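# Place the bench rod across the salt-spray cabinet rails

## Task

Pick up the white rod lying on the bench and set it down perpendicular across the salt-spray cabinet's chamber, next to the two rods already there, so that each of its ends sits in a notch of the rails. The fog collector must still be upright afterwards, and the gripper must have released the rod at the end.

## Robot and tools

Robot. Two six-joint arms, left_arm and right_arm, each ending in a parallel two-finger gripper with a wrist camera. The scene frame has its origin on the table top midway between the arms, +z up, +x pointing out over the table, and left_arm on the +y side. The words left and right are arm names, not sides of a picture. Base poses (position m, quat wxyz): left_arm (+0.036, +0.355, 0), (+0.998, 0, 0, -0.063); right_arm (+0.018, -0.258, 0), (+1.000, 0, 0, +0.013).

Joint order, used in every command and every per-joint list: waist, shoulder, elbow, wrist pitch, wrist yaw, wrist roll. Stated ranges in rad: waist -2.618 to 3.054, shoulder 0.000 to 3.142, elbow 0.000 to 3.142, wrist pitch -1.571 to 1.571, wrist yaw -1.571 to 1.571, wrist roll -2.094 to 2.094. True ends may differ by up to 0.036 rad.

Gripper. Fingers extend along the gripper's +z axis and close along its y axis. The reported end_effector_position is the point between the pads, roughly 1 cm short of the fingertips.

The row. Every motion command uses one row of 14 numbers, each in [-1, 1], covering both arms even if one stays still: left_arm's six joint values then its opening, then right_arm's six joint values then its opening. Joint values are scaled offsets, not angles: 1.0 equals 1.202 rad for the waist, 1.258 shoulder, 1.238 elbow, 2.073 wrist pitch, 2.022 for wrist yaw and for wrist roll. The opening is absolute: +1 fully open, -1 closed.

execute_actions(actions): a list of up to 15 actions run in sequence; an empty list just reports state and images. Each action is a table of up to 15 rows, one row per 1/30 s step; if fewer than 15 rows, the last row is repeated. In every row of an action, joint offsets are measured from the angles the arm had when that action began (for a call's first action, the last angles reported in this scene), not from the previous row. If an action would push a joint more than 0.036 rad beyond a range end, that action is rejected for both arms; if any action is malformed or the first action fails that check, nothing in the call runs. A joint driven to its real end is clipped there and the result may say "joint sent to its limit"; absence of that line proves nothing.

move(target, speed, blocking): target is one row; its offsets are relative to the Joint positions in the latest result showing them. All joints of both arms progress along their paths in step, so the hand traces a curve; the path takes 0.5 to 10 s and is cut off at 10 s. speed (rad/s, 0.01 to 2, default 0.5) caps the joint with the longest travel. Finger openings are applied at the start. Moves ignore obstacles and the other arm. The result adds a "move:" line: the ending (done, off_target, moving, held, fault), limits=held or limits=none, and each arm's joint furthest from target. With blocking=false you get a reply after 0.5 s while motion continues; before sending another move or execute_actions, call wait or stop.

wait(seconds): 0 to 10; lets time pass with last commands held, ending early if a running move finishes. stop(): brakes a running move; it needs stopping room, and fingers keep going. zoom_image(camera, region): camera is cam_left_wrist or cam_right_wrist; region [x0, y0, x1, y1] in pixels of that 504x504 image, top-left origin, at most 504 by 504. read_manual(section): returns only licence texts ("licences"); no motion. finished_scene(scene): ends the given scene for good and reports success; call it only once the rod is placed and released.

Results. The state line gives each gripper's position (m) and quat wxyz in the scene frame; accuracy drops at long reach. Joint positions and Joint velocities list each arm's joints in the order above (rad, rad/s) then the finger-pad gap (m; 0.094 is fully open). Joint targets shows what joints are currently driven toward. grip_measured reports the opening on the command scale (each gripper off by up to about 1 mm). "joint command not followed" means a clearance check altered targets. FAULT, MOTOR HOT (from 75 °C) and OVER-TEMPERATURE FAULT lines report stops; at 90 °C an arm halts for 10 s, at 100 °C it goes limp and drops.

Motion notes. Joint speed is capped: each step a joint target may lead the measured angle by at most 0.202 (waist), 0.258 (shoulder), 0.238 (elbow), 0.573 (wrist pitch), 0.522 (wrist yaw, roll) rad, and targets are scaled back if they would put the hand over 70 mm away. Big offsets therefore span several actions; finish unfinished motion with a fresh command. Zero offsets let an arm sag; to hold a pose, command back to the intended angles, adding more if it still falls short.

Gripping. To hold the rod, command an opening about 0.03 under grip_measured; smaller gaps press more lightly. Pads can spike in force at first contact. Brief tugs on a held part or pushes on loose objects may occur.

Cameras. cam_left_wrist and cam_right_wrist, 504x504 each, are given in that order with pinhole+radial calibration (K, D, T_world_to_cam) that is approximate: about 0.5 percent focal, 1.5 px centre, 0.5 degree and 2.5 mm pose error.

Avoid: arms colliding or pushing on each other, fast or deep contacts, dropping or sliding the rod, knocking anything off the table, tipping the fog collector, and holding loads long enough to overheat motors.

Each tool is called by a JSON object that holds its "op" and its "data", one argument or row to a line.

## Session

{"op": "execute_actions", "data": {
  "actions": []
}}

Scene clock: 0.00 s.
left_arm: end_effector_position=(+0.1416, +0.0116, +0.3651) grip_measured=+1.000 end_effector_quat_wxyz=(+0.574, +0.571, +0.580, -0.092) | right_arm: end_effector_position=(+0.2333, -0.3523, +0.2580) grip_measured=+1.000 end_effector_quat_wxyz=(+0.484, +0.633, +0.588, -0.139)
Joint names: [waist, shoulder, elbow, wrist pitch, wrist yaw, wrist roll]
Joint positions: left_arm=[-1.419  1.133  1.268 -0.531 -0.57   0.397  0.094] | right_arm=[ 0.263  1.047  1.07  -1.29   1.028  1.763  0.094]
Joint velocities: left_arm=[ 0.012 -0.012 -0.027 -0.007 -0.022 -0.022  0.   ] | right_arm=[ 0.002 -0.007 -0.012  0.007 -0.066 -0.022  0.   ]
Motor temperatures (°C, as the motors report them): left_arm=[23 34 29 25 23 23] | right_arm=[23 31 24 26 21 23]
Joint targets: left_arm=[-1.419 1.126 1.274 -0.534 -0.571 0.389] | right_arm=[0.263 1.042 1.080 -1.295 1.048 1.760]
camera_calibration (this result's frames):
cam_left_wrist: T_world_to_cam=[[-0.642404, -0.215019, -0.735584, 0.369462], [0.221422, 0.866823, -0.446756, 0.170264], [0.733682, -0.449872, -0.50924, 0.20605], [0, 0, 0, 1]] pos_world=[0.048468, 0.024549, 0.452766]
cam_right_wrist: T_world_to_cam=[[-0.885618, -0.178263, -0.428838, 0.258475], [-0.0682783, 0.963341, -0.259445, 0.46181], [0.459367, -0.200489, -0.865324, 0.151974], [0, 0, 0, 1]] pos_world=[0.19063, -0.368335, 0.362165]

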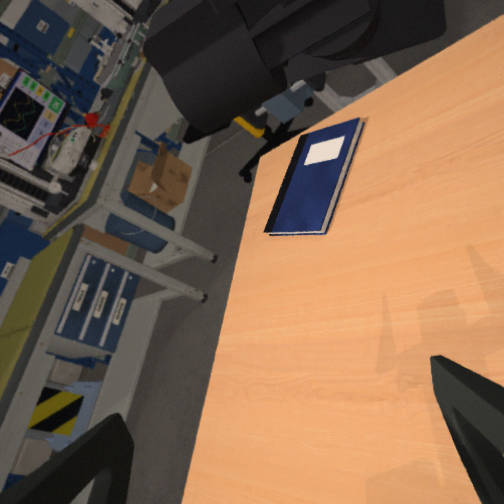

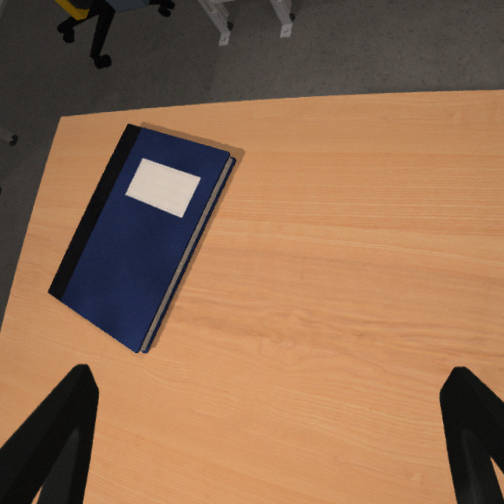

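{"op": "move", "data": {
  "target": [0.998,-0.106,0.107,-0.299,0.282,-0.196,1, 0.0,-0.037,0.267,0.0675,-0.508,-0.872,1],
  "speed": 1.2
}}

Scene clock: 16.87 s.
left_arm: end_effector_position=(+0.2888, +0.2648, +0.3088) grip_measured=+1.000 end_effector_quat_wxyz=(+0.377, +0.165, +0.909, -0.060) | right_arm: end_effector_position=(+0.2672, -0.1847, +0.3049) grip_measured=+1.000 end_effector_quat_wxyz=(+0.367, -0.130, +0.920, +0.050)
Joint names: [waist, shoulder, elbow, wrist pitch, wrist yaw, wrist roll]
Joint positions: left_arm=[-0.228  1.028  1.377 -1.135 -0.011  0.01   0.094] | right_arm=[ 0.263  1.018  1.376 -1.172  0.009  0.005  0.094]
Joint velocities: left_arm=[-0.002 -0.017 -0.002  0.037 -0.007  0.051  0.   ] | right_arm=[ 0.007 -0.007  0.017  0.022  0.051 -0.007  0.   ]
Motor temperatures (°C, as the motors report them): left_arm=[23 35 32 29 23 23] | right_arm=[23 30 25 26 21 23]
Joint targets: left_arm=[-0.220 1.000 1.400 -1.151 0.001 0.001] | right_arm=[0.263 1.001 1.401 -1.150 0.001 -0.000]
move: off_target (left_arm, right_arm); limits=none; left_arm: farthest joint: the shoulder, 0.029 radians from its target (0.133 radians at the start); right_arm: farthest joint: the elbow, 0.024 radians from its target (0.330 radians at the start)
camera_calibration (this result's frames):
cam_left_wrist: T_world_to_cam=[[-0.468455, -0.855746, -0.219657, 0.437096], [-0.780344, 0.517352, -0.351297, 0.245431], [0.414261, 0.00684079, -0.910133, 0.278425], [0, 0, 0, 1]] pos_world=[0.28094, 0.245164, 0.435634]
cam_right_wrist: T_world_to_cam=[[0.297012, -0.954637, 0.0212803, -0.258138], [-0.953118, -0.297743, -0.0539978, 0.255743], [0.0578843, -0.00424471, -0.998314, 0.394673], [0, 0, 0, 1]] pos_world=[0.297578, -0.168607, 0.413311]

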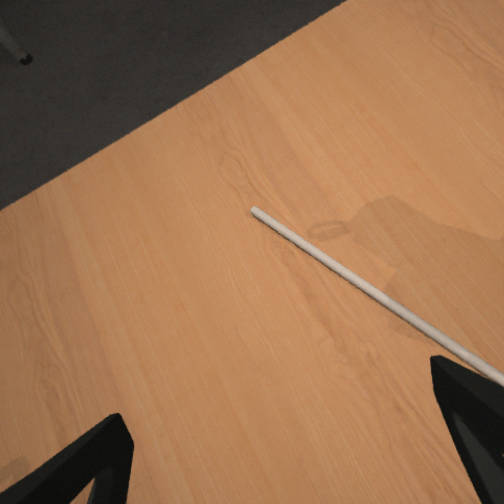

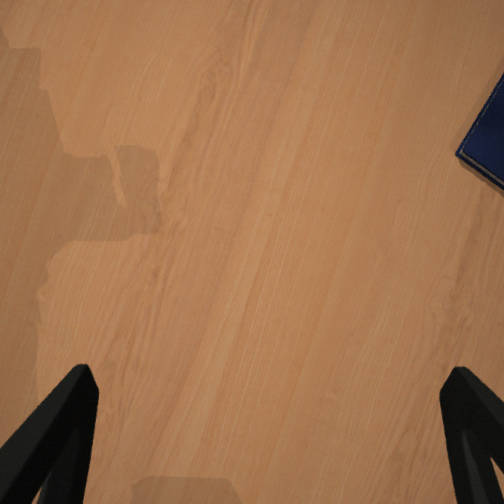

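{"op": "move", "data": {
  "target": [1.0,-0.02,0.02,0.13,0,0,1, 0,-0.014,0.02,0.01,0,0,1],
  "speed": 1.2
}}

Scene clock: 36.40 s.
left_arm: end_effector_position=(+0.2387, +0.5871, +0.3600) grip_measured=+1.000 end_effector_quat_wxyz=(+0.452, -0.353, +0.791, +0.211) | right_arm: end_effector_position=(+0.2672, -0.1846, +0.3049) grip_measured=+1.000 end_effector_quat_wxyz=(+0.367, -0.130, +0.920, +0.050)
Joint names: [waist, shoulder, elbow, wrist pitch, wrist yaw, wrist roll]
Joint positions: left_arm=[ 0.966  1.028  1.377 -0.874 -0.013  0.01   0.094] | right_arm=[ 0.263  1.018  1.376 -1.172  0.009  0.005  0.094]
Joint velocities: left_arm=[-0.002  0.017  0.002  0.066  0.066  0.007  0.   ] | right_arm=[-0.002 -0.002 -0.012  0.007 -0.051 -0.007  0.   ]
Motor temperatures (°C, as the motors report them): left_arm=[23 34 33 29 23 23] | right_arm=[23 30 25 27 21 23]
Joint targets: left_arm=[0.974 1.003 1.402 -0.866 -0.011 0.010] | right_arm=[0.263 1.000 1.401 -1.151 0.009 0.005]
move: off_target (left_arm, right_arm); limits=none; left_arm: farthest joint: the shoulder, 0.026 radians from its target (0.026 radians at the start); right_arm: farthest joint: the elbow, 0.024 radians from its target (0.024 radians at the start)
camera_calibration (this result's frames):
cam_left_wrist: T_world_to_cam=[[0.665654, -0.703121, -0.250052, 0.351342], [-0.686628, -0.445808, -0.574279, 0.680924], [0.292312, 0.553964, -0.779537, 0.00447254], [0, 0, 0, 1]] pos_world=[0.232362, 0.54812, 0.482381]
cam_right_wrist: T_world_to_cam=[[0.297527, -0.954477, 0.0212654, -0.258173], [-0.952957, -0.298256, -0.0539944, 0.255606], [0.057879, -0.00420024, -0.998315, 0.394684], [0, 0, 0, 1]] pos_world=[0.297551, -0.168527, 0.41331]

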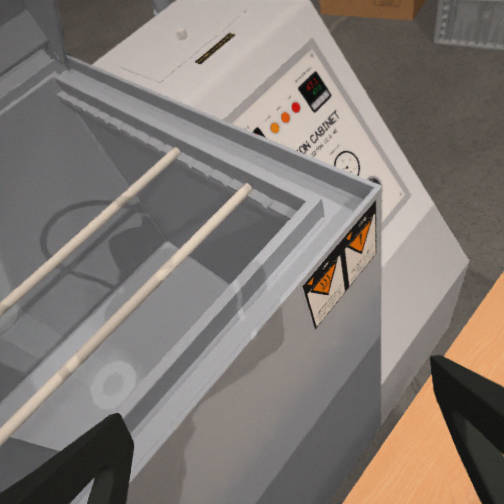

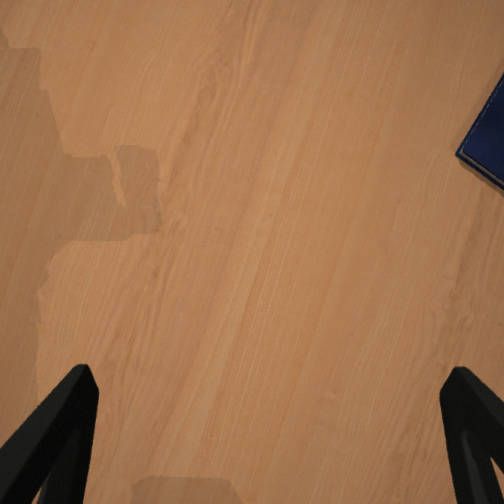

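{"op": "zoom_image", "data": {
  "camera": "cam_left_wrist",
  "region": [40, 60, 400, 260]
}}

Region (40, 60, 400, 260) of cam_left_wrist's 504x504 image, scaled by 1.400, with more detail than that image has.

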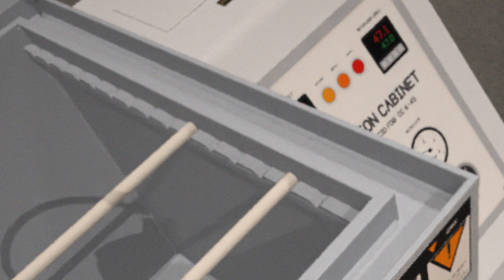

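{"op": "zoom_image", "data": {
  "camera": "cam_left_wrist",
  "region": [150, 120, 330, 240]
}}

Region (150, 120, 330, 240) of cam_left_wrist's 504x504 image, scaled by 2.800, with more detail than that image has.

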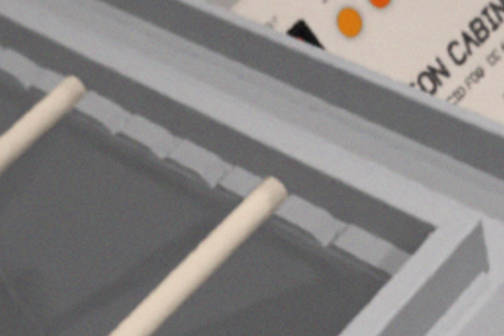

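{"op": "zoom_image", "data": {
  "camera": "cam_left_wrist",
  "region": [0, 100, 260, 440]
}}

Region (0, 100, 260, 440) of cam_left_wrist's 504x504 image, scaled by 1.482, with more detail than that image has; it fills the left 385 columns of this view, and the rest is white.

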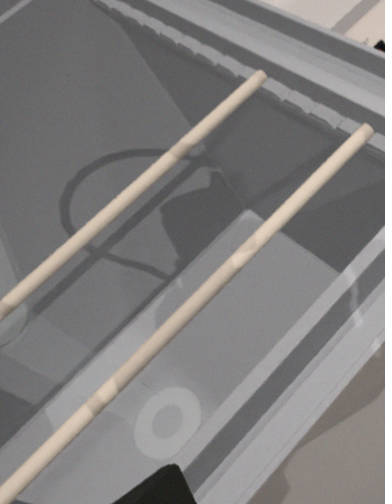

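{"op": "move", "data": {
  "target": [0.424,0.408,0.50,-0.162,0,0,1, 0,-0.014,0.02,0.01,0,0,1],
  "speed": 1.0
}}

Scene clock: 84.10 s.
left_arm: end_effector_position=(+0.1180, +0.7337, +0.3702) grip_measured=+1.000 end_effector_quat_wxyz=(+0.304, -0.572, +0.719, +0.253) | right_arm: end_effector_position=(+0.2672, -0.1846, +0.3049) grip_measured=+1.000 end_effector_quat_wxyz=(+0.367, -0.130, +0.920, +0.050)
Joint names: [waist, shoulder, elbow, wrist pitch, wrist yaw, wrist roll]
Joint positions: left_arm=[ 1.473  1.535  1.973 -1.195 -0.013  0.01   0.094] | right_arm=[ 0.263  1.018  1.376 -1.172  0.009  0.005  0.094]
Joint velocities: left_arm=[ 0.017 -0.012 -0.022  0.022  0.022 -0.066  0.   ] | right_arm=[ 0.012  0.017 -0.002  0.007 -0.022  0.037  0.   ]
Motor temperatures (°C, as the motors report them): left_arm=[23 34 34 33 23 23] | right_arm=[23 30 26 28 21 23]
Joint targets: left_arm=[1.476 1.542 1.996 -1.210 -0.013 0.010] | right_arm=[0.263 1.000 1.401 -1.151 0.009 0.005]
move: off_target (left_arm, right_arm); limits=none; left_arm: farthest joint: the elbow, 0.023 radians from its target (0.619 radians at the start); right_arm: farthest joint: the elbow, 0.024 radians from its target (0.024 radians at the start)
camera_calibration (this result's frames):
cam_left_wrist: T_world_to_cam=[[0.91115, -0.345107, -0.225183, 0.236481], [-0.408201, -0.830657, -0.378657, 0.846341], [-0.0563723, 0.436933, -0.897726, 0.137204], [0, 0, 0, 1]] pos_world=[0.137742, 0.724681, 0.496896]
cam_right_wrist: T_world_to_cam=[[0.297527, -0.954477, 0.0212654, -0.258173], [-0.952957, -0.298256, -0.0539944, 0.255606], [0.057879, -0.00420024, -0.998315, 0.394684], [0, 0, 0, 1]] pos_world=[0.297551, -0.168527, 0.41331]

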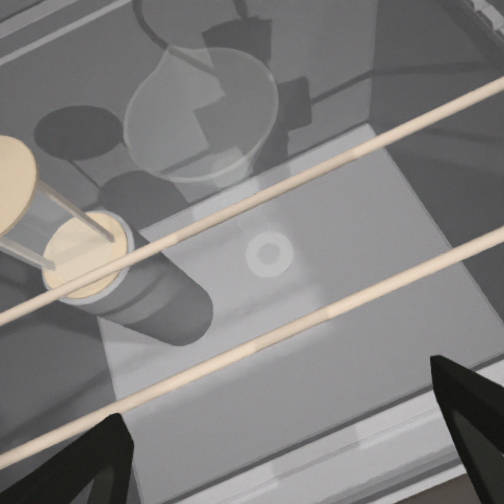

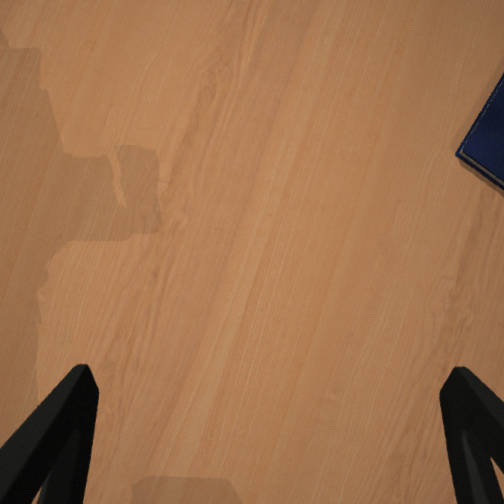

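{"op": "move", "data": {
  "target": [0.40,0.005,0.018,-0.007,0,0,1, 0,-0.014,0.02,0.01,0,0,1],
  "speed": 1.0
}}

Scene clock: 141.43 s.
left_arm: end_effector_position=(-0.0664, +0.7289, +0.3701) grip_measured=+1.000 end_effector_quat_wxyz=(-0.235, +0.726, -0.562, -0.319) | right_arm: end_effector_position=(+0.2672, -0.1846, +0.3049) grip_measured=+1.000 end_effector_quat_wxyz=(+0.367, -0.130, +0.920, +0.050)
Joint names: [waist, shoulder, elbow, wrist pitch, wrist yaw, wrist roll]
Joint positions: left_arm=[ 1.953  1.535  1.973 -1.195 -0.015  0.01   0.094] | right_arm=[ 0.263  1.018  1.376 -1.172  0.009  0.005  0.094]
Joint velocities: left_arm=[ 0.007 -0.007 -0.007  0.007  0.007  0.051  0.   ] | right_arm=[ 0.002 -0.007  0.002 -0.007 -0.037  0.022  0.   ]
Motor temperatures (°C, as the motors report them): left_arm=[23 34 34 32 23 23] | right_arm=[23 29 26 28 21 23]
Joint targets: left_arm=[1.954 1.541 1.995 -1.209 -0.013 0.010] | right_arm=[0.263 1.000 1.401 -1.151 0.009 0.005]
move: off_target (left_arm, right_arm); limits=none; left_arm: farthest joint: the elbow, 0.022 radians from its target (0.022 radians at the start); right_arm: farthest joint: the elbow, 0.024 radians from its target (0.024 radians at the start)
camera_calibration (this result's frames):
cam_left_wrist: T_world_to_cam=[[0.967181, 0.115356, -0.226395, 0.0712712], [0.0218999, -0.925533, -0.378034, 0.864535], [-0.253144, 0.360669, -0.897684, 0.17138], [0, 0, 0, 1]] pos_world=[-0.0444815, 0.730123, 0.496804]
cam_right_wrist: T_world_to_cam=[[0.297527, -0.954477, 0.0212654, -0.258173], [-0.952957, -0.298256, -0.0539944, 0.255606], [0.057879, -0.00420024, -0.998315, 0.394684], [0, 0, 0, 1]] pos_world=[0.297551, -0.168527, 0.41331]

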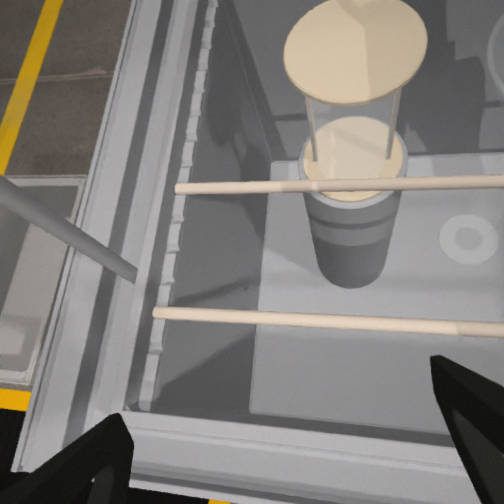

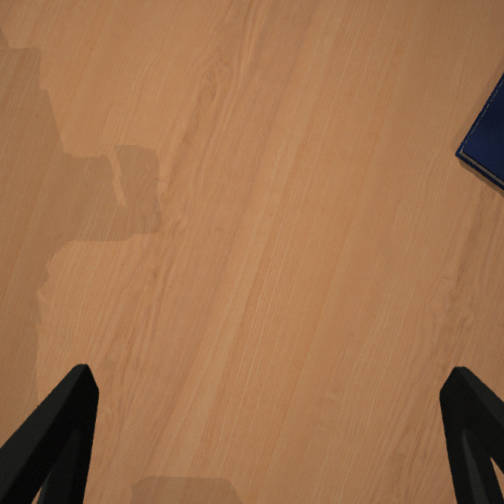

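{"op": "execute_actions", "data": {
  "actions": []
}}

Scene clock: 166.07 s.
left_arm: end_effector_position=(-0.0664, +0.7289, +0.3701) grip_measured=+1.000 end_effector_quat_wxyz=(-0.235, +0.726, -0.562, -0.319) | right_arm: end_effector_position=(+0.2672, -0.1846, +0.3049) grip_measured=+1.000 end_effector_quat_wxyz=(+0.367, -0.130, +0.920, +0.050)
Joint names: [waist, shoulder, elbow, wrist pitch, wrist yaw, wrist roll]
Joint positions: left_arm=[ 1.953  1.535  1.973 -1.195 -0.015  0.01   0.094] | right_arm=[ 0.263  1.018  1.376 -1.172  0.009  0.005  0.094]
Joint velocities: left_arm=[-0.017  0.012  0.002 -0.037  0.007  0.051  0.   ] | right_arm=[-0.002  0.002  0.002 -0.037 -0.022  0.037  0.   ]
Motor temperatures (°C, as the motors report them): left_arm=[23 34 34 32 23 23] | right_arm=[23 29 26 28 21 23]
Joint targets: left_arm=[1.954 1.541 1.995 -1.209 -0.013 0.010] | right_arm=[0.263 1.000 1.401 -1.151 0.009 0.005]
camera_calibration (this result's frames):
cam_left_wrist: T_world_to_cam=[[0.967181, 0.115356, -0.226395, 0.0712712], [0.0218999, -0.925533, -0.378034, 0.864535], [-0.253144, 0.360669, -0.897684, 0.17138], [0, 0, 0, 1]] pos_world=[-0.0444815, 0.730123, 0.496804]
cam_right_wrist: T_world_to_cam=[[0.297527, -0.954477, 0.0212654, -0.258173], [-0.952957, -0.298256, -0.0539944, 0.255606], [0.057879, -0.00420024, -0.998315, 0.394684], [0, 0, 0, 1]] pos_world=[0.297551, -0.168527, 0.41331]

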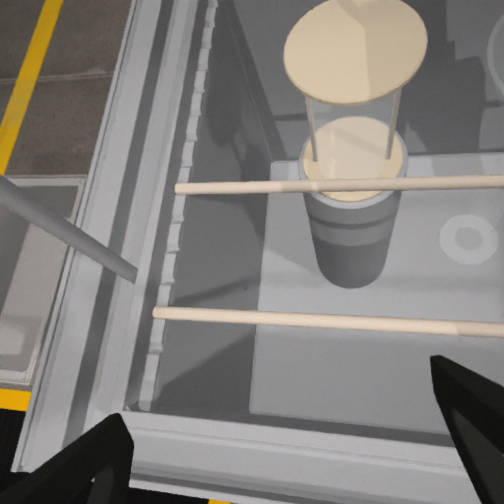

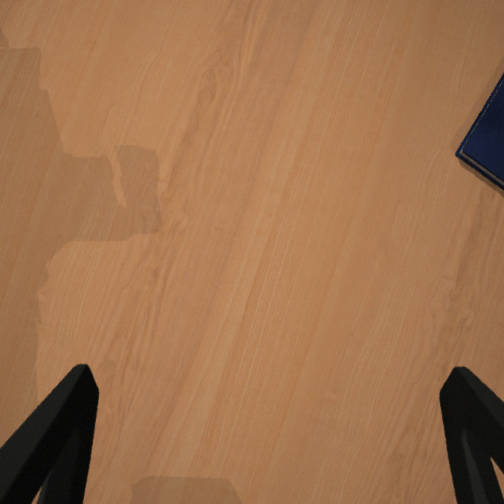

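{"op": "move", "data": {
  "target": [-0.85,0,0,0,0,0.35,1,-0.25,0,0,0,0,0,1],
  "speed": 1.2
}}

{"op": "move", "data": {
  "target": [-0.8,0.08,-0.2,-0.02,0.007,0.33,1,0,0,0,0,0,0,1],
  "speed": 1.2
}}

Scene clock: 213.70 s.
left_arm: end_effector_position=(+0.3007, +0.6376, +0.3701) grip_measured=+1.000 end_effector_quat_wxyz=(+0.281, -0.045, +0.917, +0.279) | right_arm: end_effector_position=(+0.2779, -0.2590, +0.3049) grip_measured=+1.000 end_effector_quat_wxyz=(+0.370, +0.004, +0.929, -0.003)
Joint names: [waist, shoulder, elbow, wrist pitch, wrist yaw, wrist roll]
Joint positions: left_arm=[ 0.932  1.535  1.973 -1.195 -0.018  0.716  0.094] | right_arm=[-0.027  1.018  1.376 -1.172  0.009  0.005  0.094]
Joint velocities: left_arm=[ 0.007 -0.002 -0.007  0.066 -0.022 -0.007  0.   ] | right_arm=[ 0.012 -0.002 -0.002  0.066 -0.007 -0.051  0.   ]
Motor temperatures (°C, as the motors report them): left_arm=[23 33 34 33 23 23] | right_arm=[23 28 26 28 21 23]
Joint targets: left_arm=[0.931 1.535 1.973 -1.195 -0.015 0.717] | right_arm=[-0.037 1.018 1.376 -1.172 0.009 0.005]
move: done; limits=none; left_arm: farthest joint: the wrist yaw, 0.003 radians from its target (0.000 radians at the start); right_arm: farthest joint: the waist, 0.011 radians from its target (0.301 radians at the start)
camera_calibration (this result's frames):
cam_left_wrist: T_world_to_cam=[[0.0455312, -0.771505, -0.634592, 0.720507], [-0.993167, 0.03337, -0.111828, 0.367248], [0.107452, 0.635347, -0.764714, -0.0355564], [0, 0, 0, 1]] pos_world=[0.335754, 0.56621, 0.471106]
cam_right_wrist: T_world_to_cam=[[0.0125092, -0.999701, 0.0209884, -0.264785], [-0.998448, -0.0136272, -0.0539982, 0.329966], [0.0542681, -0.0202804, -0.99832, 0.390593], [0, 0, 0, 1]] pos_world=[0.311569, -0.252288, 0.413312]

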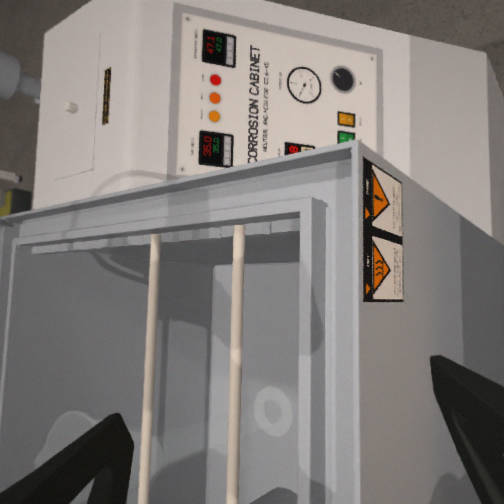

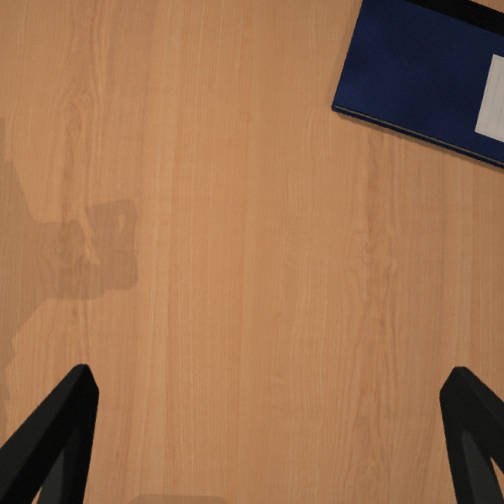

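Scene clock: 215.43 s.
left_arm: end_effector_position=(+0.4136, +0.2980, +0.2476) grip_measured=+1.000 end_effector_quat_wxyz=(+0.186, +0.676, +0.700, +0.138) | right_arm: end_effector_position=(+0.2779, -0.2590, +0.3049) grip_measured=+1.000 end_effector_quat_wxyz=(+0.370, +0.004, +0.929, -0.003)
Joint names: [waist, shoulder, elbow, wrist pitch, wrist yaw, wrist roll]
Joint positions: left_arm=[-0.033  1.623  1.735 -1.216 -0.012  1.381  0.094] | right_arm=[-0.027  1.018  1.376 -1.172  0.009  0.005  0.094]
Joint velocities: left_arm=[ 0.002  0.002  0.002 -0.007 -0.051 -0.081  0.   ] | right_arm=[-0.017 -0.017 -0.012  0.022 -0.066  0.007  0.   ]
Motor temperatures (°C, as the motors report them): left_arm=[23 33 34 33 23 23] | right_arm=[23 28 26 28 21 23]
Joint targets: left_arm=[-0.030 1.635 1.725 -1.236 -0.004 1.384] | right_arm=[-0.027 1.018 1.376 -1.172 0.009 0.005]
move: off_target (left_arm); limits=none; left_arm: farthest joint: the wrist pitch, 0.021 radians from its target (0.042 radians at the start); right_arm: farthest joint: the waist, 0.000 radians from its target (0.000 radians at the start)
camera_calibration (this result's frames):
cam_left_wrist: T_world_to_cam=[[-0.850398, 0.197229, -0.487775, 0.421094], [-0.00175247, 0.926015, 0.377484, -0.320178], [0.526138, 0.321866, -0.787135, 0.000157034], [0, 0, 0, 1]] pos_world=[0.357453, 0.213387, 0.326385]
cam_right_wrist: T_world_to_cam=[[0.0125092, -0.999701, 0.0209884, -0.264785], [-0.998448, -0.0136272, -0.0539982, 0.329966], [0.0542681, -0.0202804, -0.99832, 0.390593], [0, 0, 0, 1]] pos_world=[0.311569, -0.252288, 0.413312]

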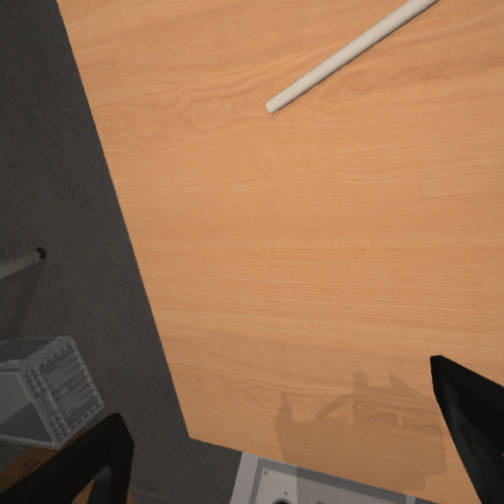

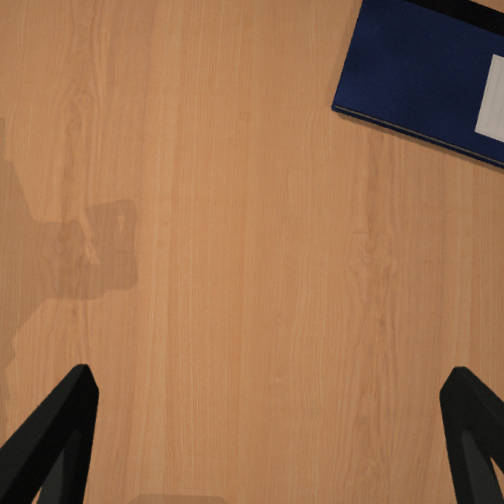

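{"op": "move", "data": {
  "target": [-0.586,0.101,-0.237,-0.0405,0.006,0.273,1,0,0,0,0,0,0,1],
  "speed": 1.0
}}

Scene clock: 231.37 s.
left_arm: end_effector_position=(+0.2438, +0.1145, +0.1193) grip_measured=+1.000 end_effector_quat_wxyz=(+0.002, +0.985, +0.174, +0.007) | right_arm: end_effector_position=(+0.2779, -0.2590, +0.3049) grip_measured=+1.000 end_effector_quat_wxyz=(+0.370, +0.004, +0.929, -0.003)
Joint names: [waist, shoulder, elbow, wrist pitch, wrist yaw, wrist roll]
Joint positions: left_arm=[-0.741  1.737  1.452 -1.275 -0.01   1.926  0.094] | right_arm=[-0.027  1.018  1.376 -1.172  0.009  0.005  0.094]
Joint velocities: left_arm=[-0.017 -0.002 -0.007 -0.007 -0.007 -0.007  0.   ] | right_arm=[ 0.007 -0.002  0.007 -0.022 -0.007 -0.066  0.   ]
Motor temperatures (°C, as the motors report them): left_arm=[23 34 33 31 23 23] | right_arm=[23 28 26 28 21 23]
Joint targets: left_arm=[-0.737 1.750 1.442 -1.300 -0.000 1.933] | right_arm=[-0.027 1.018 1.376 -1.172 0.009 0.005]
move: off_target (left_arm); limits=none; left_arm: farthest joint: the wrist pitch, 0.025 radians from its target (0.084 radians at the start); right_arm: farthest joint: the waist, 0.000 radians from its target (0.000 radians at the start)
camera_calibration (this result's frames):
cam_left_wrist: T_world_to_cam=[[-0.0989943, 0.993989, -0.0467559, -0.0767185], [0.907413, 0.109457, 0.405735, -0.233637], [0.408413, -0.00226146, -0.912794, 0.128363], [0, 0, 0, 1]] pos_world=[0.151986, 0.102121, 0.208377]
cam_right_wrist: T_world_to_cam=[[0.0125092, -0.999701, 0.0209884, -0.264785], [-0.998448, -0.0136272, -0.0539982, 0.329966], [0.0542681, -0.0202804, -0.99832, 0.390593], [0, 0, 0, 1]] pos_world=[0.311569, -0.252288, 0.413312]

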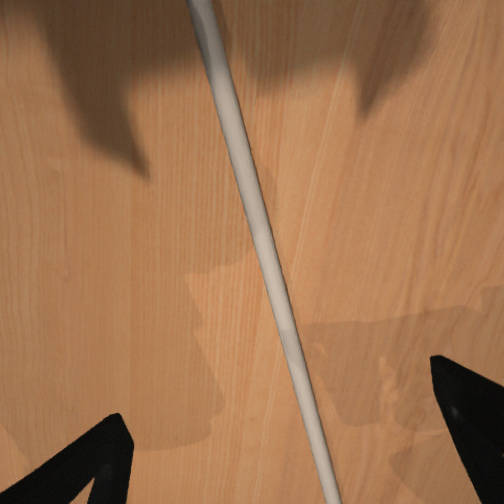

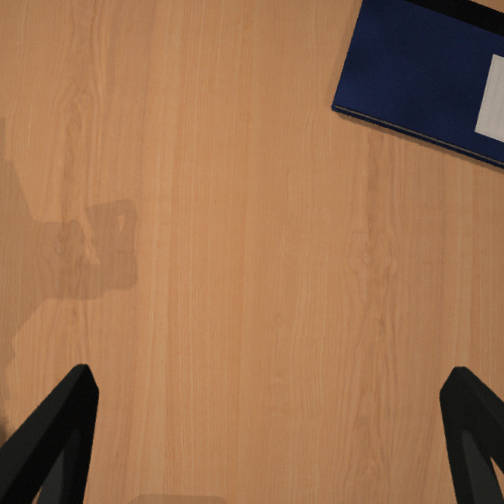

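{"op": "move", "data": {
  "target": [-0.010,0.0803,-0.2157,0.167,0.006,0.002,0.2,0,0,0,0,0,0,1],
  "speed": 0.5
}}

Scene clock: 261.90 s.
left_arm: end_effector_position=(+0.2469, +0.1109, +0.0304) grip_measured=+0.202 end_effector_quat_wxyz=(+0.004, +0.985, +0.174, +0.008) | right_arm: end_effector_position=(+0.2779, -0.2590, +0.3049) grip_measured=+1.000 end_effector_quat_wxyz=(+0.370, +0.004, +0.929, -0.003)
Joint names: [waist, shoulder, elbow, wrist pitch, wrist yaw, wrist roll]
Joint positions: left_arm=[-0.741  1.824  1.196 -0.929 -0.01   1.926  0.056] | right_arm=[-0.027  1.018  1.376 -1.172  0.009  0.005  0.094]
Joint velocities: left_arm=[-0.007 -0.002 -0.002  0.022  0.007  0.007 -0.   ] | right_arm=[-0.007 -0.012 -0.007 -0.037 -0.007 -0.037  0.   ]
Motor temperatures (°C, as the motors report them): left_arm=[23 34 32 29 23 23] | right_arm=[23 28 25 28 21 23]
Joint targets: left_arm=[-0.753 1.838 1.185 -0.928 0.002 1.930] | right_arm=[-0.027 1.018 1.376 -1.172 0.009 0.005]
move: done; limits=none; left_arm: farthest joint: the shoulder, 0.014 radians from its target (0.101 radians at the start); right_arm: farthest joint: the waist, 0.000 radians from its target (0.000 radians at the start)
camera_calibration (this result's frames):
cam_left_wrist: T_world_to_cam=[[-0.0985203, 0.993915, -0.0492558, -0.0770145], [0.906651, 0.110054, 0.407274, -0.199906], [0.410217, -0.00453303, -0.911977, 0.0457899], [0, 0, 0, 1]] pos_world=[0.154874, 0.0987539, 0.119383]
cam_right_wrist: T_world_to_cam=[[0.0125092, -0.999701, 0.0209884, -0.264785], [-0.998448, -0.0136272, -0.0539982, 0.329966], [0.0542681, -0.0202804, -0.99832, 0.390593], [0, 0, 0, 1]] pos_world=[0.311569, -0.252288, 0.413312]

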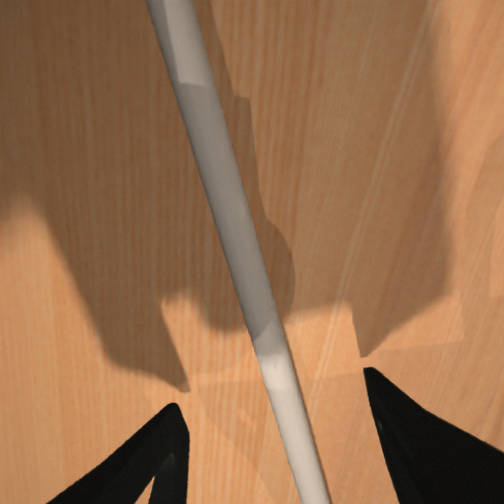

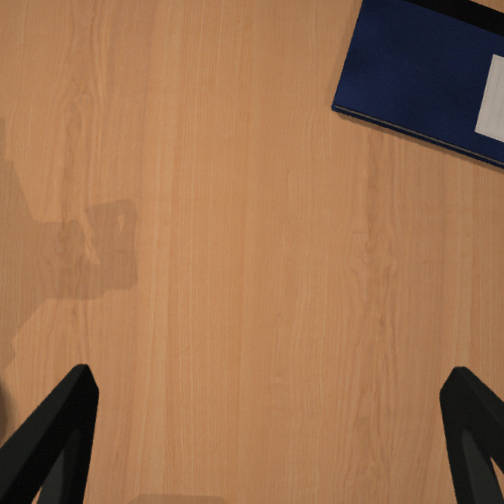

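{"op": "move", "data": {
  "target": [-0.004,0.0335,-0.042,0.0275,0.005,0.002,0.2,0,0,0,0,0,0,1],
  "speed": 0.2
}}

Scene clock: 271.43 s.
left_arm: end_effector_position=(+0.2475, +0.1101, +0.0189) grip_measured=+0.202 end_effector_quat_wxyz=(+0.007, +0.985, +0.174, +0.010) | right_arm: end_effector_position=(+0.2779, -0.2590, +0.3049) grip_measured=+1.000 end_effector_quat_wxyz=(+0.370, +0.004, +0.929, -0.003)
Joint names: [waist, shoulder, elbow, wrist pitch, wrist yaw, wrist roll]
Joint positions: left_arm=[-0.741  1.838  1.164 -0.875 -0.01   1.926  0.056] | right_arm=[-0.027  1.018  1.376 -1.172  0.009  0.005  0.094]
Joint velocities: left_arm=[-0.007 -0.007 -0.002 -0.037  0.022  0.022 -0.001] | right_arm=[-0.032  0.007 -0.012 -0.037  0.037  0.037  0.   ]
Motor temperatures (°C, as the motors report them): left_arm=[23 34 32 29 23 23] | right_arm=[23 28 25 28 21 23]
Joint targets: left_arm=[-0.745 1.866 1.144 -0.872 -0.000 1.930] | right_arm=[-0.027 1.018 1.376 -1.172 0.009 0.005]
move: off_target (left_arm); limits=none; left_arm: farthest joint: the shoulder, 0.028 radians from its target (0.042 radians at the start); right_arm: farthest joint: the waist, 0.000 radians from its target (0.000 radians at the start)
camera_calibration (this result's frames):
cam_left_wrist: T_world_to_cam=[[-0.0978684, 0.993633, -0.0558227, -0.0767803], [0.904568, 0.112203, 0.4113, -0.195511], [0.414944, -0.0102421, -0.909789, 0.0344463], [0, 0, 0, 1]] pos_world=[0.155045, 0.0985811, 0.107466]
cam_right_wrist: T_world_to_cam=[[0.0125092, -0.999701, 0.0209884, -0.264785], [-0.998448, -0.0136272, -0.0539982, 0.329966], [0.0542681, -0.0202804, -0.99832, 0.390593], [0, 0, 0, 1]] pos_world=[0.311569, -0.252288, 0.413312]

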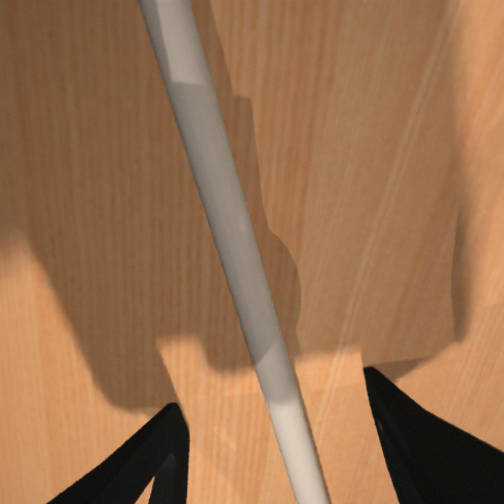

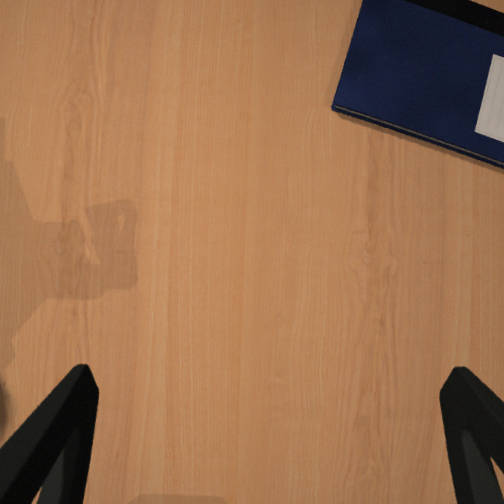

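{"op": "zoom_image", "data": {
  "camera": "cam_left_wrist",
  "region": [120,320,440,504]
}}

Region (120, 320, 440, 504) of cam_left_wrist's 504x504 image, scaled by 1.575, with more detail than that image has; it fills the top 290 rows of this view, and the rest is white.

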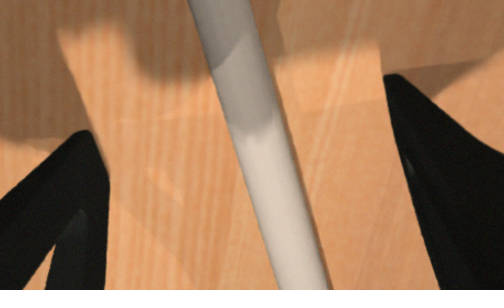

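{"op": "execute_actions", "data": {
  "actions": [
    [[-0.004,0.022,-0.016,0.0015,0.005,0.002,0.2,0,0,0,0,0,0,1],[-0.004,0.023,-0.0165,0.0015,0.005,0.002,0.2,0,0,0,0,0,0,1],[-0.004,0.024,-0.017,0.0015,0.005,0.002,0.2,0,0,0,0,0,0,1],[-0.004,0.025,-0.0175,0.0015,0.005,0.002,0.2,0,0,0,0,0,0,1],[-0.004,0.026,-0.018,0.0015,0.005,0.002,0.2,0,0,0,0,0,0,1],[-0.004,0.027,-0.0185,0.0015,0.005,0.002,0.2,0,0,0,0,0,0,1],[-0.004,0.028,-0.019,0.0015,0.005,0.002,0.2,0,0,0,0,0,0,1],[-0.004,0.029,-0.0195,0.0015,0.005,0.002,0.2,0,0,0,0,0,0,1],[-0.004,0.030,-0.020,0.0015,0.005,0.002,0.2,0,0,0,0,0,0,1]]
  ]
}}

Scene clock: 292.03 s.
left_arm: end_effector_position=(+0.2475, +0.1101, +0.0189) grip_measured=+0.202 end_effector_quat_wxyz=(+0.007, +0.985, +0.174, +0.010) | right_arm: end_effector_position=(+0.2779, -0.2590, +0.3049) grip_measured=+1.000 end_effector_quat_wxyz=(+0.370, +0.004, +0.929, -0.003)
Joint names: [waist, shoulder, elbow, wrist pitch, wrist yaw, wrist roll]
Joint positions: left_arm=[-0.741  1.838  1.164 -0.875 -0.01   1.926  0.056] | right_arm=[-0.027  1.018  1.376 -1.172  0.009  0.005  0.094]
Joint velocities: left_arm=[ 0.012 -0.012  0.007 -0.022 -0.037  0.007 -0.001] | right_arm=[-0.012  0.012  0.012  0.081 -0.095 -0.007  0.   ]
Motor temperatures (°C, as the motors report them): left_arm=[23 34 31 28 23 23] | right_arm=[23 28 25 28 21 23]
Joint targets: left_arm=[-0.745 1.876 1.139 -0.872 -0.000 1.931] | right_arm=[-0.027 1.018 1.376 -1.172 0.009 0.005]
camera_calibration (this result's frames):
cam_left_wrist: T_world_to_cam=[[-0.0978684, 0.993633, -0.0558227, -0.0767803], [0.904568, 0.112203, 0.4113, -0.195511], [0.414944, -0.0102421, -0.909789, 0.0344463], [0, 0, 0, 1]] pos_world=[0.155045, 0.0985811, 0.107466]
cam_right_wrist: T_world_to_cam=[[0.0125092, -0.999701, 0.0209884, -0.264785], [-0.998448, -0.0136272, -0.0539982, 0.329966], [0.0542681, -0.0202804, -0.99832, 0.390593], [0, 0, 0, 1]] pos_world=[0.311569, -0.252288, 0.413312]

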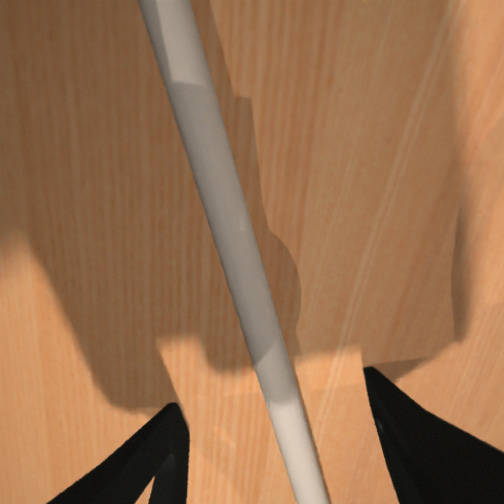

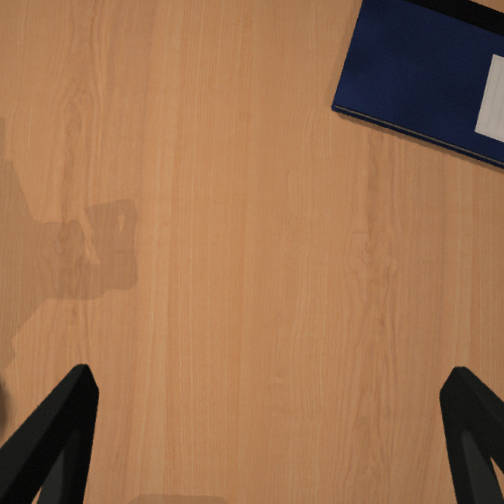

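{"op": "execute_actions", "data": {
  "actions": [
    [[0,0.01,-0.008,0,0.005,0.002,0.1,0,0,0,0,0,0,1],[0,0,0,0,0.005,0.002,0.0,0,0,0,0,0,0,1],[0,-0.008,0,0,0.005,0.002,-0.1,0,0,0,0,0,0,1],[0,-0.012,0.004,0,0.005,0.002,-0.2,0,0,0,0,0,0,1],[0,-0.014,0.006,0,0.005,0.002,-0.3,0,0,0,0,0,0,1],[0,-0.016,0.006,0,0.005,0.002,-0.4,0,0,0,0,0,0,1],[0,-0.016,0.006,0,0.005,0.002,-0.5,0,0,0,0,0,0,1],[0,-0.016,0.006,0,0.005,0.002,-0.55,0,0,0,0,0,0,1],[0,-0.016,0.006,0,0.005,0.002,-0.6,0,0,0,0,0,0,1],[0,-0.016,0.006,0,0.005,0.002,-0.65,0,0,0,0,0,0,1],[0,-0.016,0.006,0,0.005,0.002,-0.7,0,0,0,0,0,0,1],[0,-0.016,0.006,0,0.005,0.002,-0.73,0,0,0,0,0,0,1],[0,-0.016,0.006,0,0.005,0.002,-0.76,0,0,0,0,0,0,1],[0,-0.016,0.006,0,0.005,0.002,-0.78,0,0,0,0,0,0,1],[0,-0.016,0.006,0,0.005,0.002,-0.8,0,0,0,0,0,0,1]],
    [[0,-0.016,0.006,0,0.005,0.002,-0.82,0,0,0,0,0,0,1],[0,-0.016,0.006,0,0.005,0.002,-0.84,0,0,0,0,0,0,1],[0,-0.016,0.006,0,0.005,0.002,-0.86,0,0,0,0,0,0,1],[0,-0.016,0.006,0,0.005,0.002,-0.88,0,0,0,0,0,0,1]]
  ]
}}

Scene clock: 302.87 s.
left_arm: end_effector_position=(+0.2484, +0.1091, +0.0190) grip_measured=-0.833 end_effector_quat_wxyz=(+0.009, +0.985, +0.174, +0.012) | right_arm: end_effector_position=(+0.2779, -0.2590, +0.3049) grip_measured=+1.000 end_effector_quat_wxyz=(+0.370, +0.004, +0.929, -0.003)
Joint names: [waist, shoulder, elbow, wrist pitch, wrist yaw, wrist roll]
Joint positions: left_arm=[-0.741  1.838  1.164 -0.869 -0.01   1.926  0.008] | right_arm=[-0.027  1.018  1.376 -1.172  0.009  0.005  0.094]
Joint velocities: left_arm=[ 0.007  0.017  0.002  0.022 -0.051 -0.022 -0.   ] | right_arm=[-0.022  0.002  0.002 -0.022 -0.095 -0.037  0.   ]
Motor temperatures (°C, as the motors report them): left_arm=[23 34 31 28 23 23] | right_arm=[23 28 25 28 21 23]
Joint targets: left_arm=[-0.741 1.818 1.172 -0.870 -0.000 1.931] | right_arm=[-0.027 1.018 1.376 -1.172 0.009 0.005]
camera_calibration (this result's frames):
cam_left_wrist: T_world_to_cam=[[-0.0976528, 0.993379, -0.0605156, -0.0755487], [0.903038, 0.114002, 0.414157, -0.196108], [0.418314, -0.0142043, -0.908191, 0.0336489], [0, 0, 0, 1]] pos_world=[0.155639, 0.0978831, 0.107207]
cam_right_wrist: T_world_to_cam=[[0.0125092, -0.999701, 0.0209884, -0.264785], [-0.998448, -0.0136272, -0.0539982, 0.329966], [0.0542681, -0.0202804, -0.99832, 0.390593], [0, 0, 0, 1]] pos_world=[0.311569, -0.252288, 0.413312]

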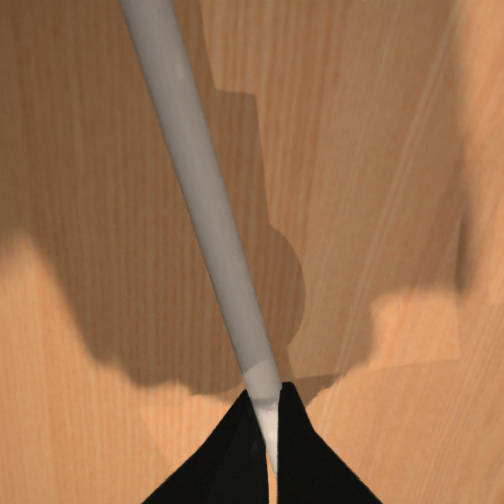

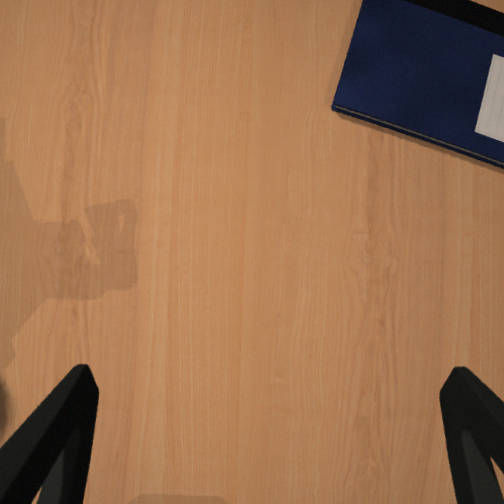

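{"op": "move", "data": {
  "target": [0,-0.098,0.208,-0.18,0.005,0.002,-0.88,0,0,0,0,0,0,1],
  "speed": 0.4
}}

Scene clock: 343.03 s.
left_arm: end_effector_position=(+0.2447, +0.1135, +0.1065) grip_measured=-0.833 end_effector_quat_wxyz=(+0.006, +0.985, +0.174, +0.009) | right_arm: end_effector_position=(+0.2779, -0.2590, +0.3049) grip_measured=+1.000 end_effector_quat_wxyz=(+0.370, +0.004, +0.929, -0.003)
Joint names: [waist, shoulder, elbow, wrist pitch, wrist yaw, wrist roll]
Joint positions: left_arm=[-0.741  1.738  1.402 -1.216 -0.01   1.926  0.008] | right_arm=[-0.027  1.018  1.376 -1.172  0.009  0.005  0.094]
Joint velocities: left_arm=[-0.002 -0.022 -0.002  0.022  0.007 -0.037  0.   ] | right_arm=[-0.002 -0.002 -0.017 -0.007  0.007 -0.007  0.   ]
Motor temperatures (°C, as the motors report them): left_arm=[23 38 32 27 23 23] | right_arm=[23 27 25 27 21 23]
Joint targets: left_arm=[-0.741 1.715 1.422 -1.242 -0.000 1.931] | right_arm=[-0.027 1.018 1.376 -1.172 0.009 0.005]
move: off_target (left_arm); limits=none; left_arm: farthest joint: the wrist pitch, 0.026 radians from its target (0.373 radians at the start); right_arm: farthest joint: the waist, 0.000 radians from its target (0.000 radians at the start)
camera_calibration (this result's frames):
cam_left_wrist: T_world_to_cam=[[-0.0979763, 0.993759, -0.053319, -0.0757779], [0.90538, 0.111249, 0.40977, -0.229244], [0.413145, -0.00812616, -0.910629, 0.115641], [0, 0, 0, 1]] pos_world=[0.152352, 0.101748, 0.195203]
cam_right_wrist: T_world_to_cam=[[0.0125092, -0.999701, 0.0209884, -0.264785], [-0.998448, -0.0136272, -0.0539982, 0.329966], [0.0542681, -0.0202804, -0.99832, 0.390593], [0, 0, 0, 1]] pos_world=[0.311569, -0.252288, 0.413312]

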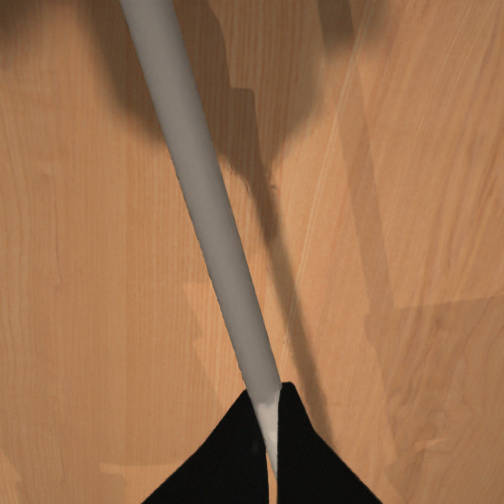

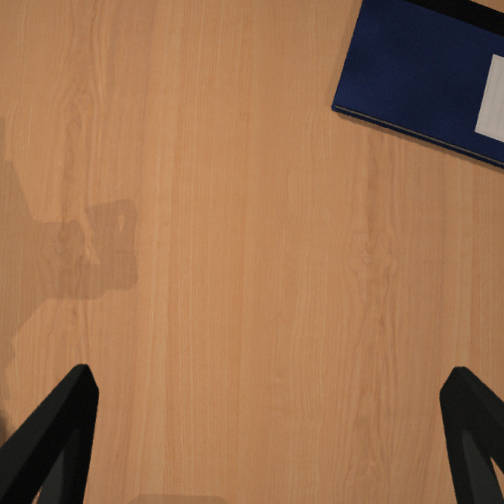

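{"op": "move", "data": {
  "target": [0.948,-0.1335,0.525,-0.1085,0.005,-0.156,-0.88,0,0,0,0,0,0,1],
  "speed": 0.8
}}

Scene clock: 379.83 s.
left_arm: end_effector_position=(+0.3793, +0.4552, +0.3351) grip_measured=-0.833 end_effector_quat_wxyz=(+0.163, +0.597, +0.748, +0.239) | right_arm: end_effector_position=(+0.2779, -0.2590, +0.3049) grip_measured=+1.000 end_effector_quat_wxyz=(+0.370, +0.004, +0.929, -0.003)
Joint names: [waist, shoulder, elbow, wrist pitch, wrist yaw, wrist roll]
Joint positions: left_arm=[ 0.399  1.589  2.032 -1.426 -0.014  1.625  0.008] | right_arm=[-0.027  1.018  1.376 -1.172  0.009  0.005  0.094]
Joint velocities: left_arm=[-0.002 -0.017 -0.002  0.022 -0.066 -0.007 -0.001] | right_arm=[ 0.007  0.002 -0.002 -0.037 -0.037  0.007  0.   ]
Motor temperatures (°C, as the motors report them): left_arm=[23 38 33 26 23 23] | right_arm=[23 27 25 27 21 23]
Joint targets: left_arm=[0.399 1.569 2.052 -1.441 -0.000 1.611] | right_arm=[-0.027 1.018 1.376 -1.172 0.009 0.005]
move: done; limits=none; left_arm: farthest joint: the elbow, 0.020 radians from its target (0.650 radians at the start); right_arm: farthest joint: the waist, 0.000 radians from its target (0.000 radians at the start)
camera_calibration (this result's frames):
cam_left_wrist: T_world_to_cam=[[-0.823645, 0.0797885, -0.561465, 0.471604], [-0.245658, 0.842145, 0.480045, -0.402513], [0.511137, 0.533315, -0.674028, -0.0919006], [0, 0, 0, 1]] pos_world=[0.336527, 0.350358, 0.39607]
cam_right_wrist: T_world_to_cam=[[0.0125092, -0.999701, 0.0209884, -0.264785], [-0.998448, -0.0136272, -0.0539982, 0.329966], [0.0542681, -0.0202804, -0.99832, 0.390593], [0, 0, 0, 1]] pos_world=[0.311569, -0.252288, 0.413312]

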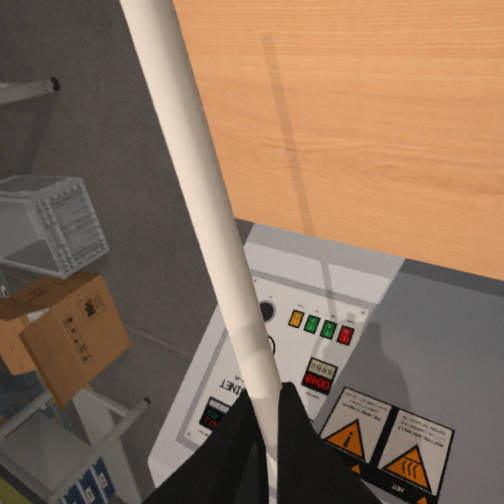

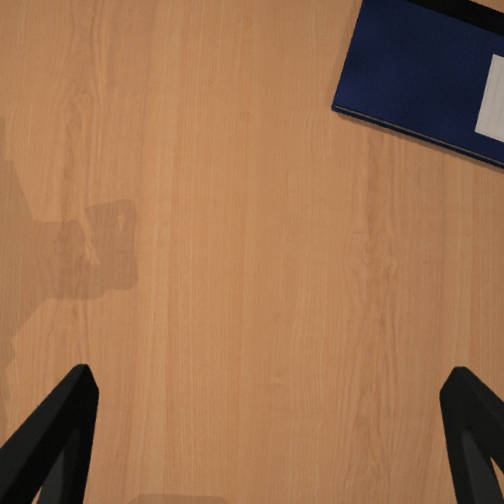

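{"op": "move", "data": {
  "target": [0.962,-0.016,0.016,-0.007,-0.0376,-0.1014,-0.88,0.859,0.731,0.009,0.985,-0.176,0,1],
  "speed": 1.2
}}

Scene clock: 421.00 s.
left_arm: end_effector_position=(+0.0697, +0.7109, +0.3354) grip_measured=-0.833 end_effector_quat_wxyz=(-0.003, -0.010, +0.957, +0.292) | right_arm: end_effector_position=(+0.2624, +0.2767, +0.3464) grip_measured=+1.000 end_effector_quat_wxyz=(+0.631, -0.411, +0.450, +0.480)
Joint names: [waist, shoulder, elbow, wrist pitch, wrist yaw, wrist roll]
Joint positions: left_arm=[ 1.552  1.589  2.032 -1.429 -0.092  1.433  0.008] | right_arm=[ 1.012  1.95   1.376  0.849 -0.342  0.005  0.094]
Joint velocities: left_arm=[-0.007 -0.002 -0.002  0.022 -0.022 -0.066  0.   ] | right_arm=[-0.007  0.017 -0.007  0.007  0.051 -0.022  0.   ]
Motor temperatures (°C, as the motors report them): left_arm=[23 36 33 28 23 23] | right_arm=[23 27 25 28 21 23]
Joint targets: left_arm=[1.556 1.569 2.052 -1.441 -0.090 1.420] | right_arm=[1.006 1.937 1.387 0.870 -0.347 0.005]
move: done; limits=none; left_arm: farthest joint: the shoulder, 0.020 radians from its target (0.020 radians at the start); right_arm: farthest joint: the wrist pitch, 0.020 radians from its target (2.042 radians at the start)
camera_calibration (this result's frames):
cam_left_wrist: T_world_to_cam=[[-0.230962, -0.784236, -0.575873, 0.774123], [-0.894073, -0.0623975, 0.443554, 0.00643173], [-0.383784, 0.617317, -0.686753, -0.062953], [0, 0, 0, 1]] pos_world=[0.160383, 0.646359, 0.399711]
cam_right_wrist: T_world_to_cam=[[0.972196, -0.204261, 0.114506, -0.234237], [0.0132918, -0.440068, -0.897866, 0.468827], [0.233789, 0.874424, -0.425118, -0.0494808], [0, 0, 0, 1]] pos_world=[0.233061, 0.201737, 0.42673]

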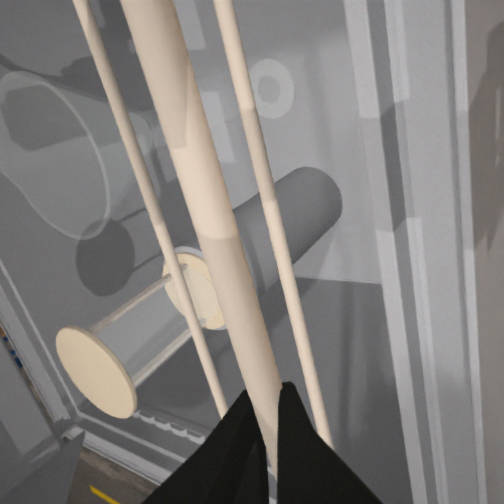

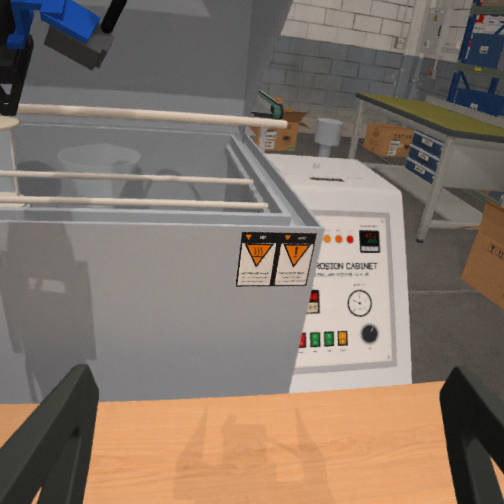

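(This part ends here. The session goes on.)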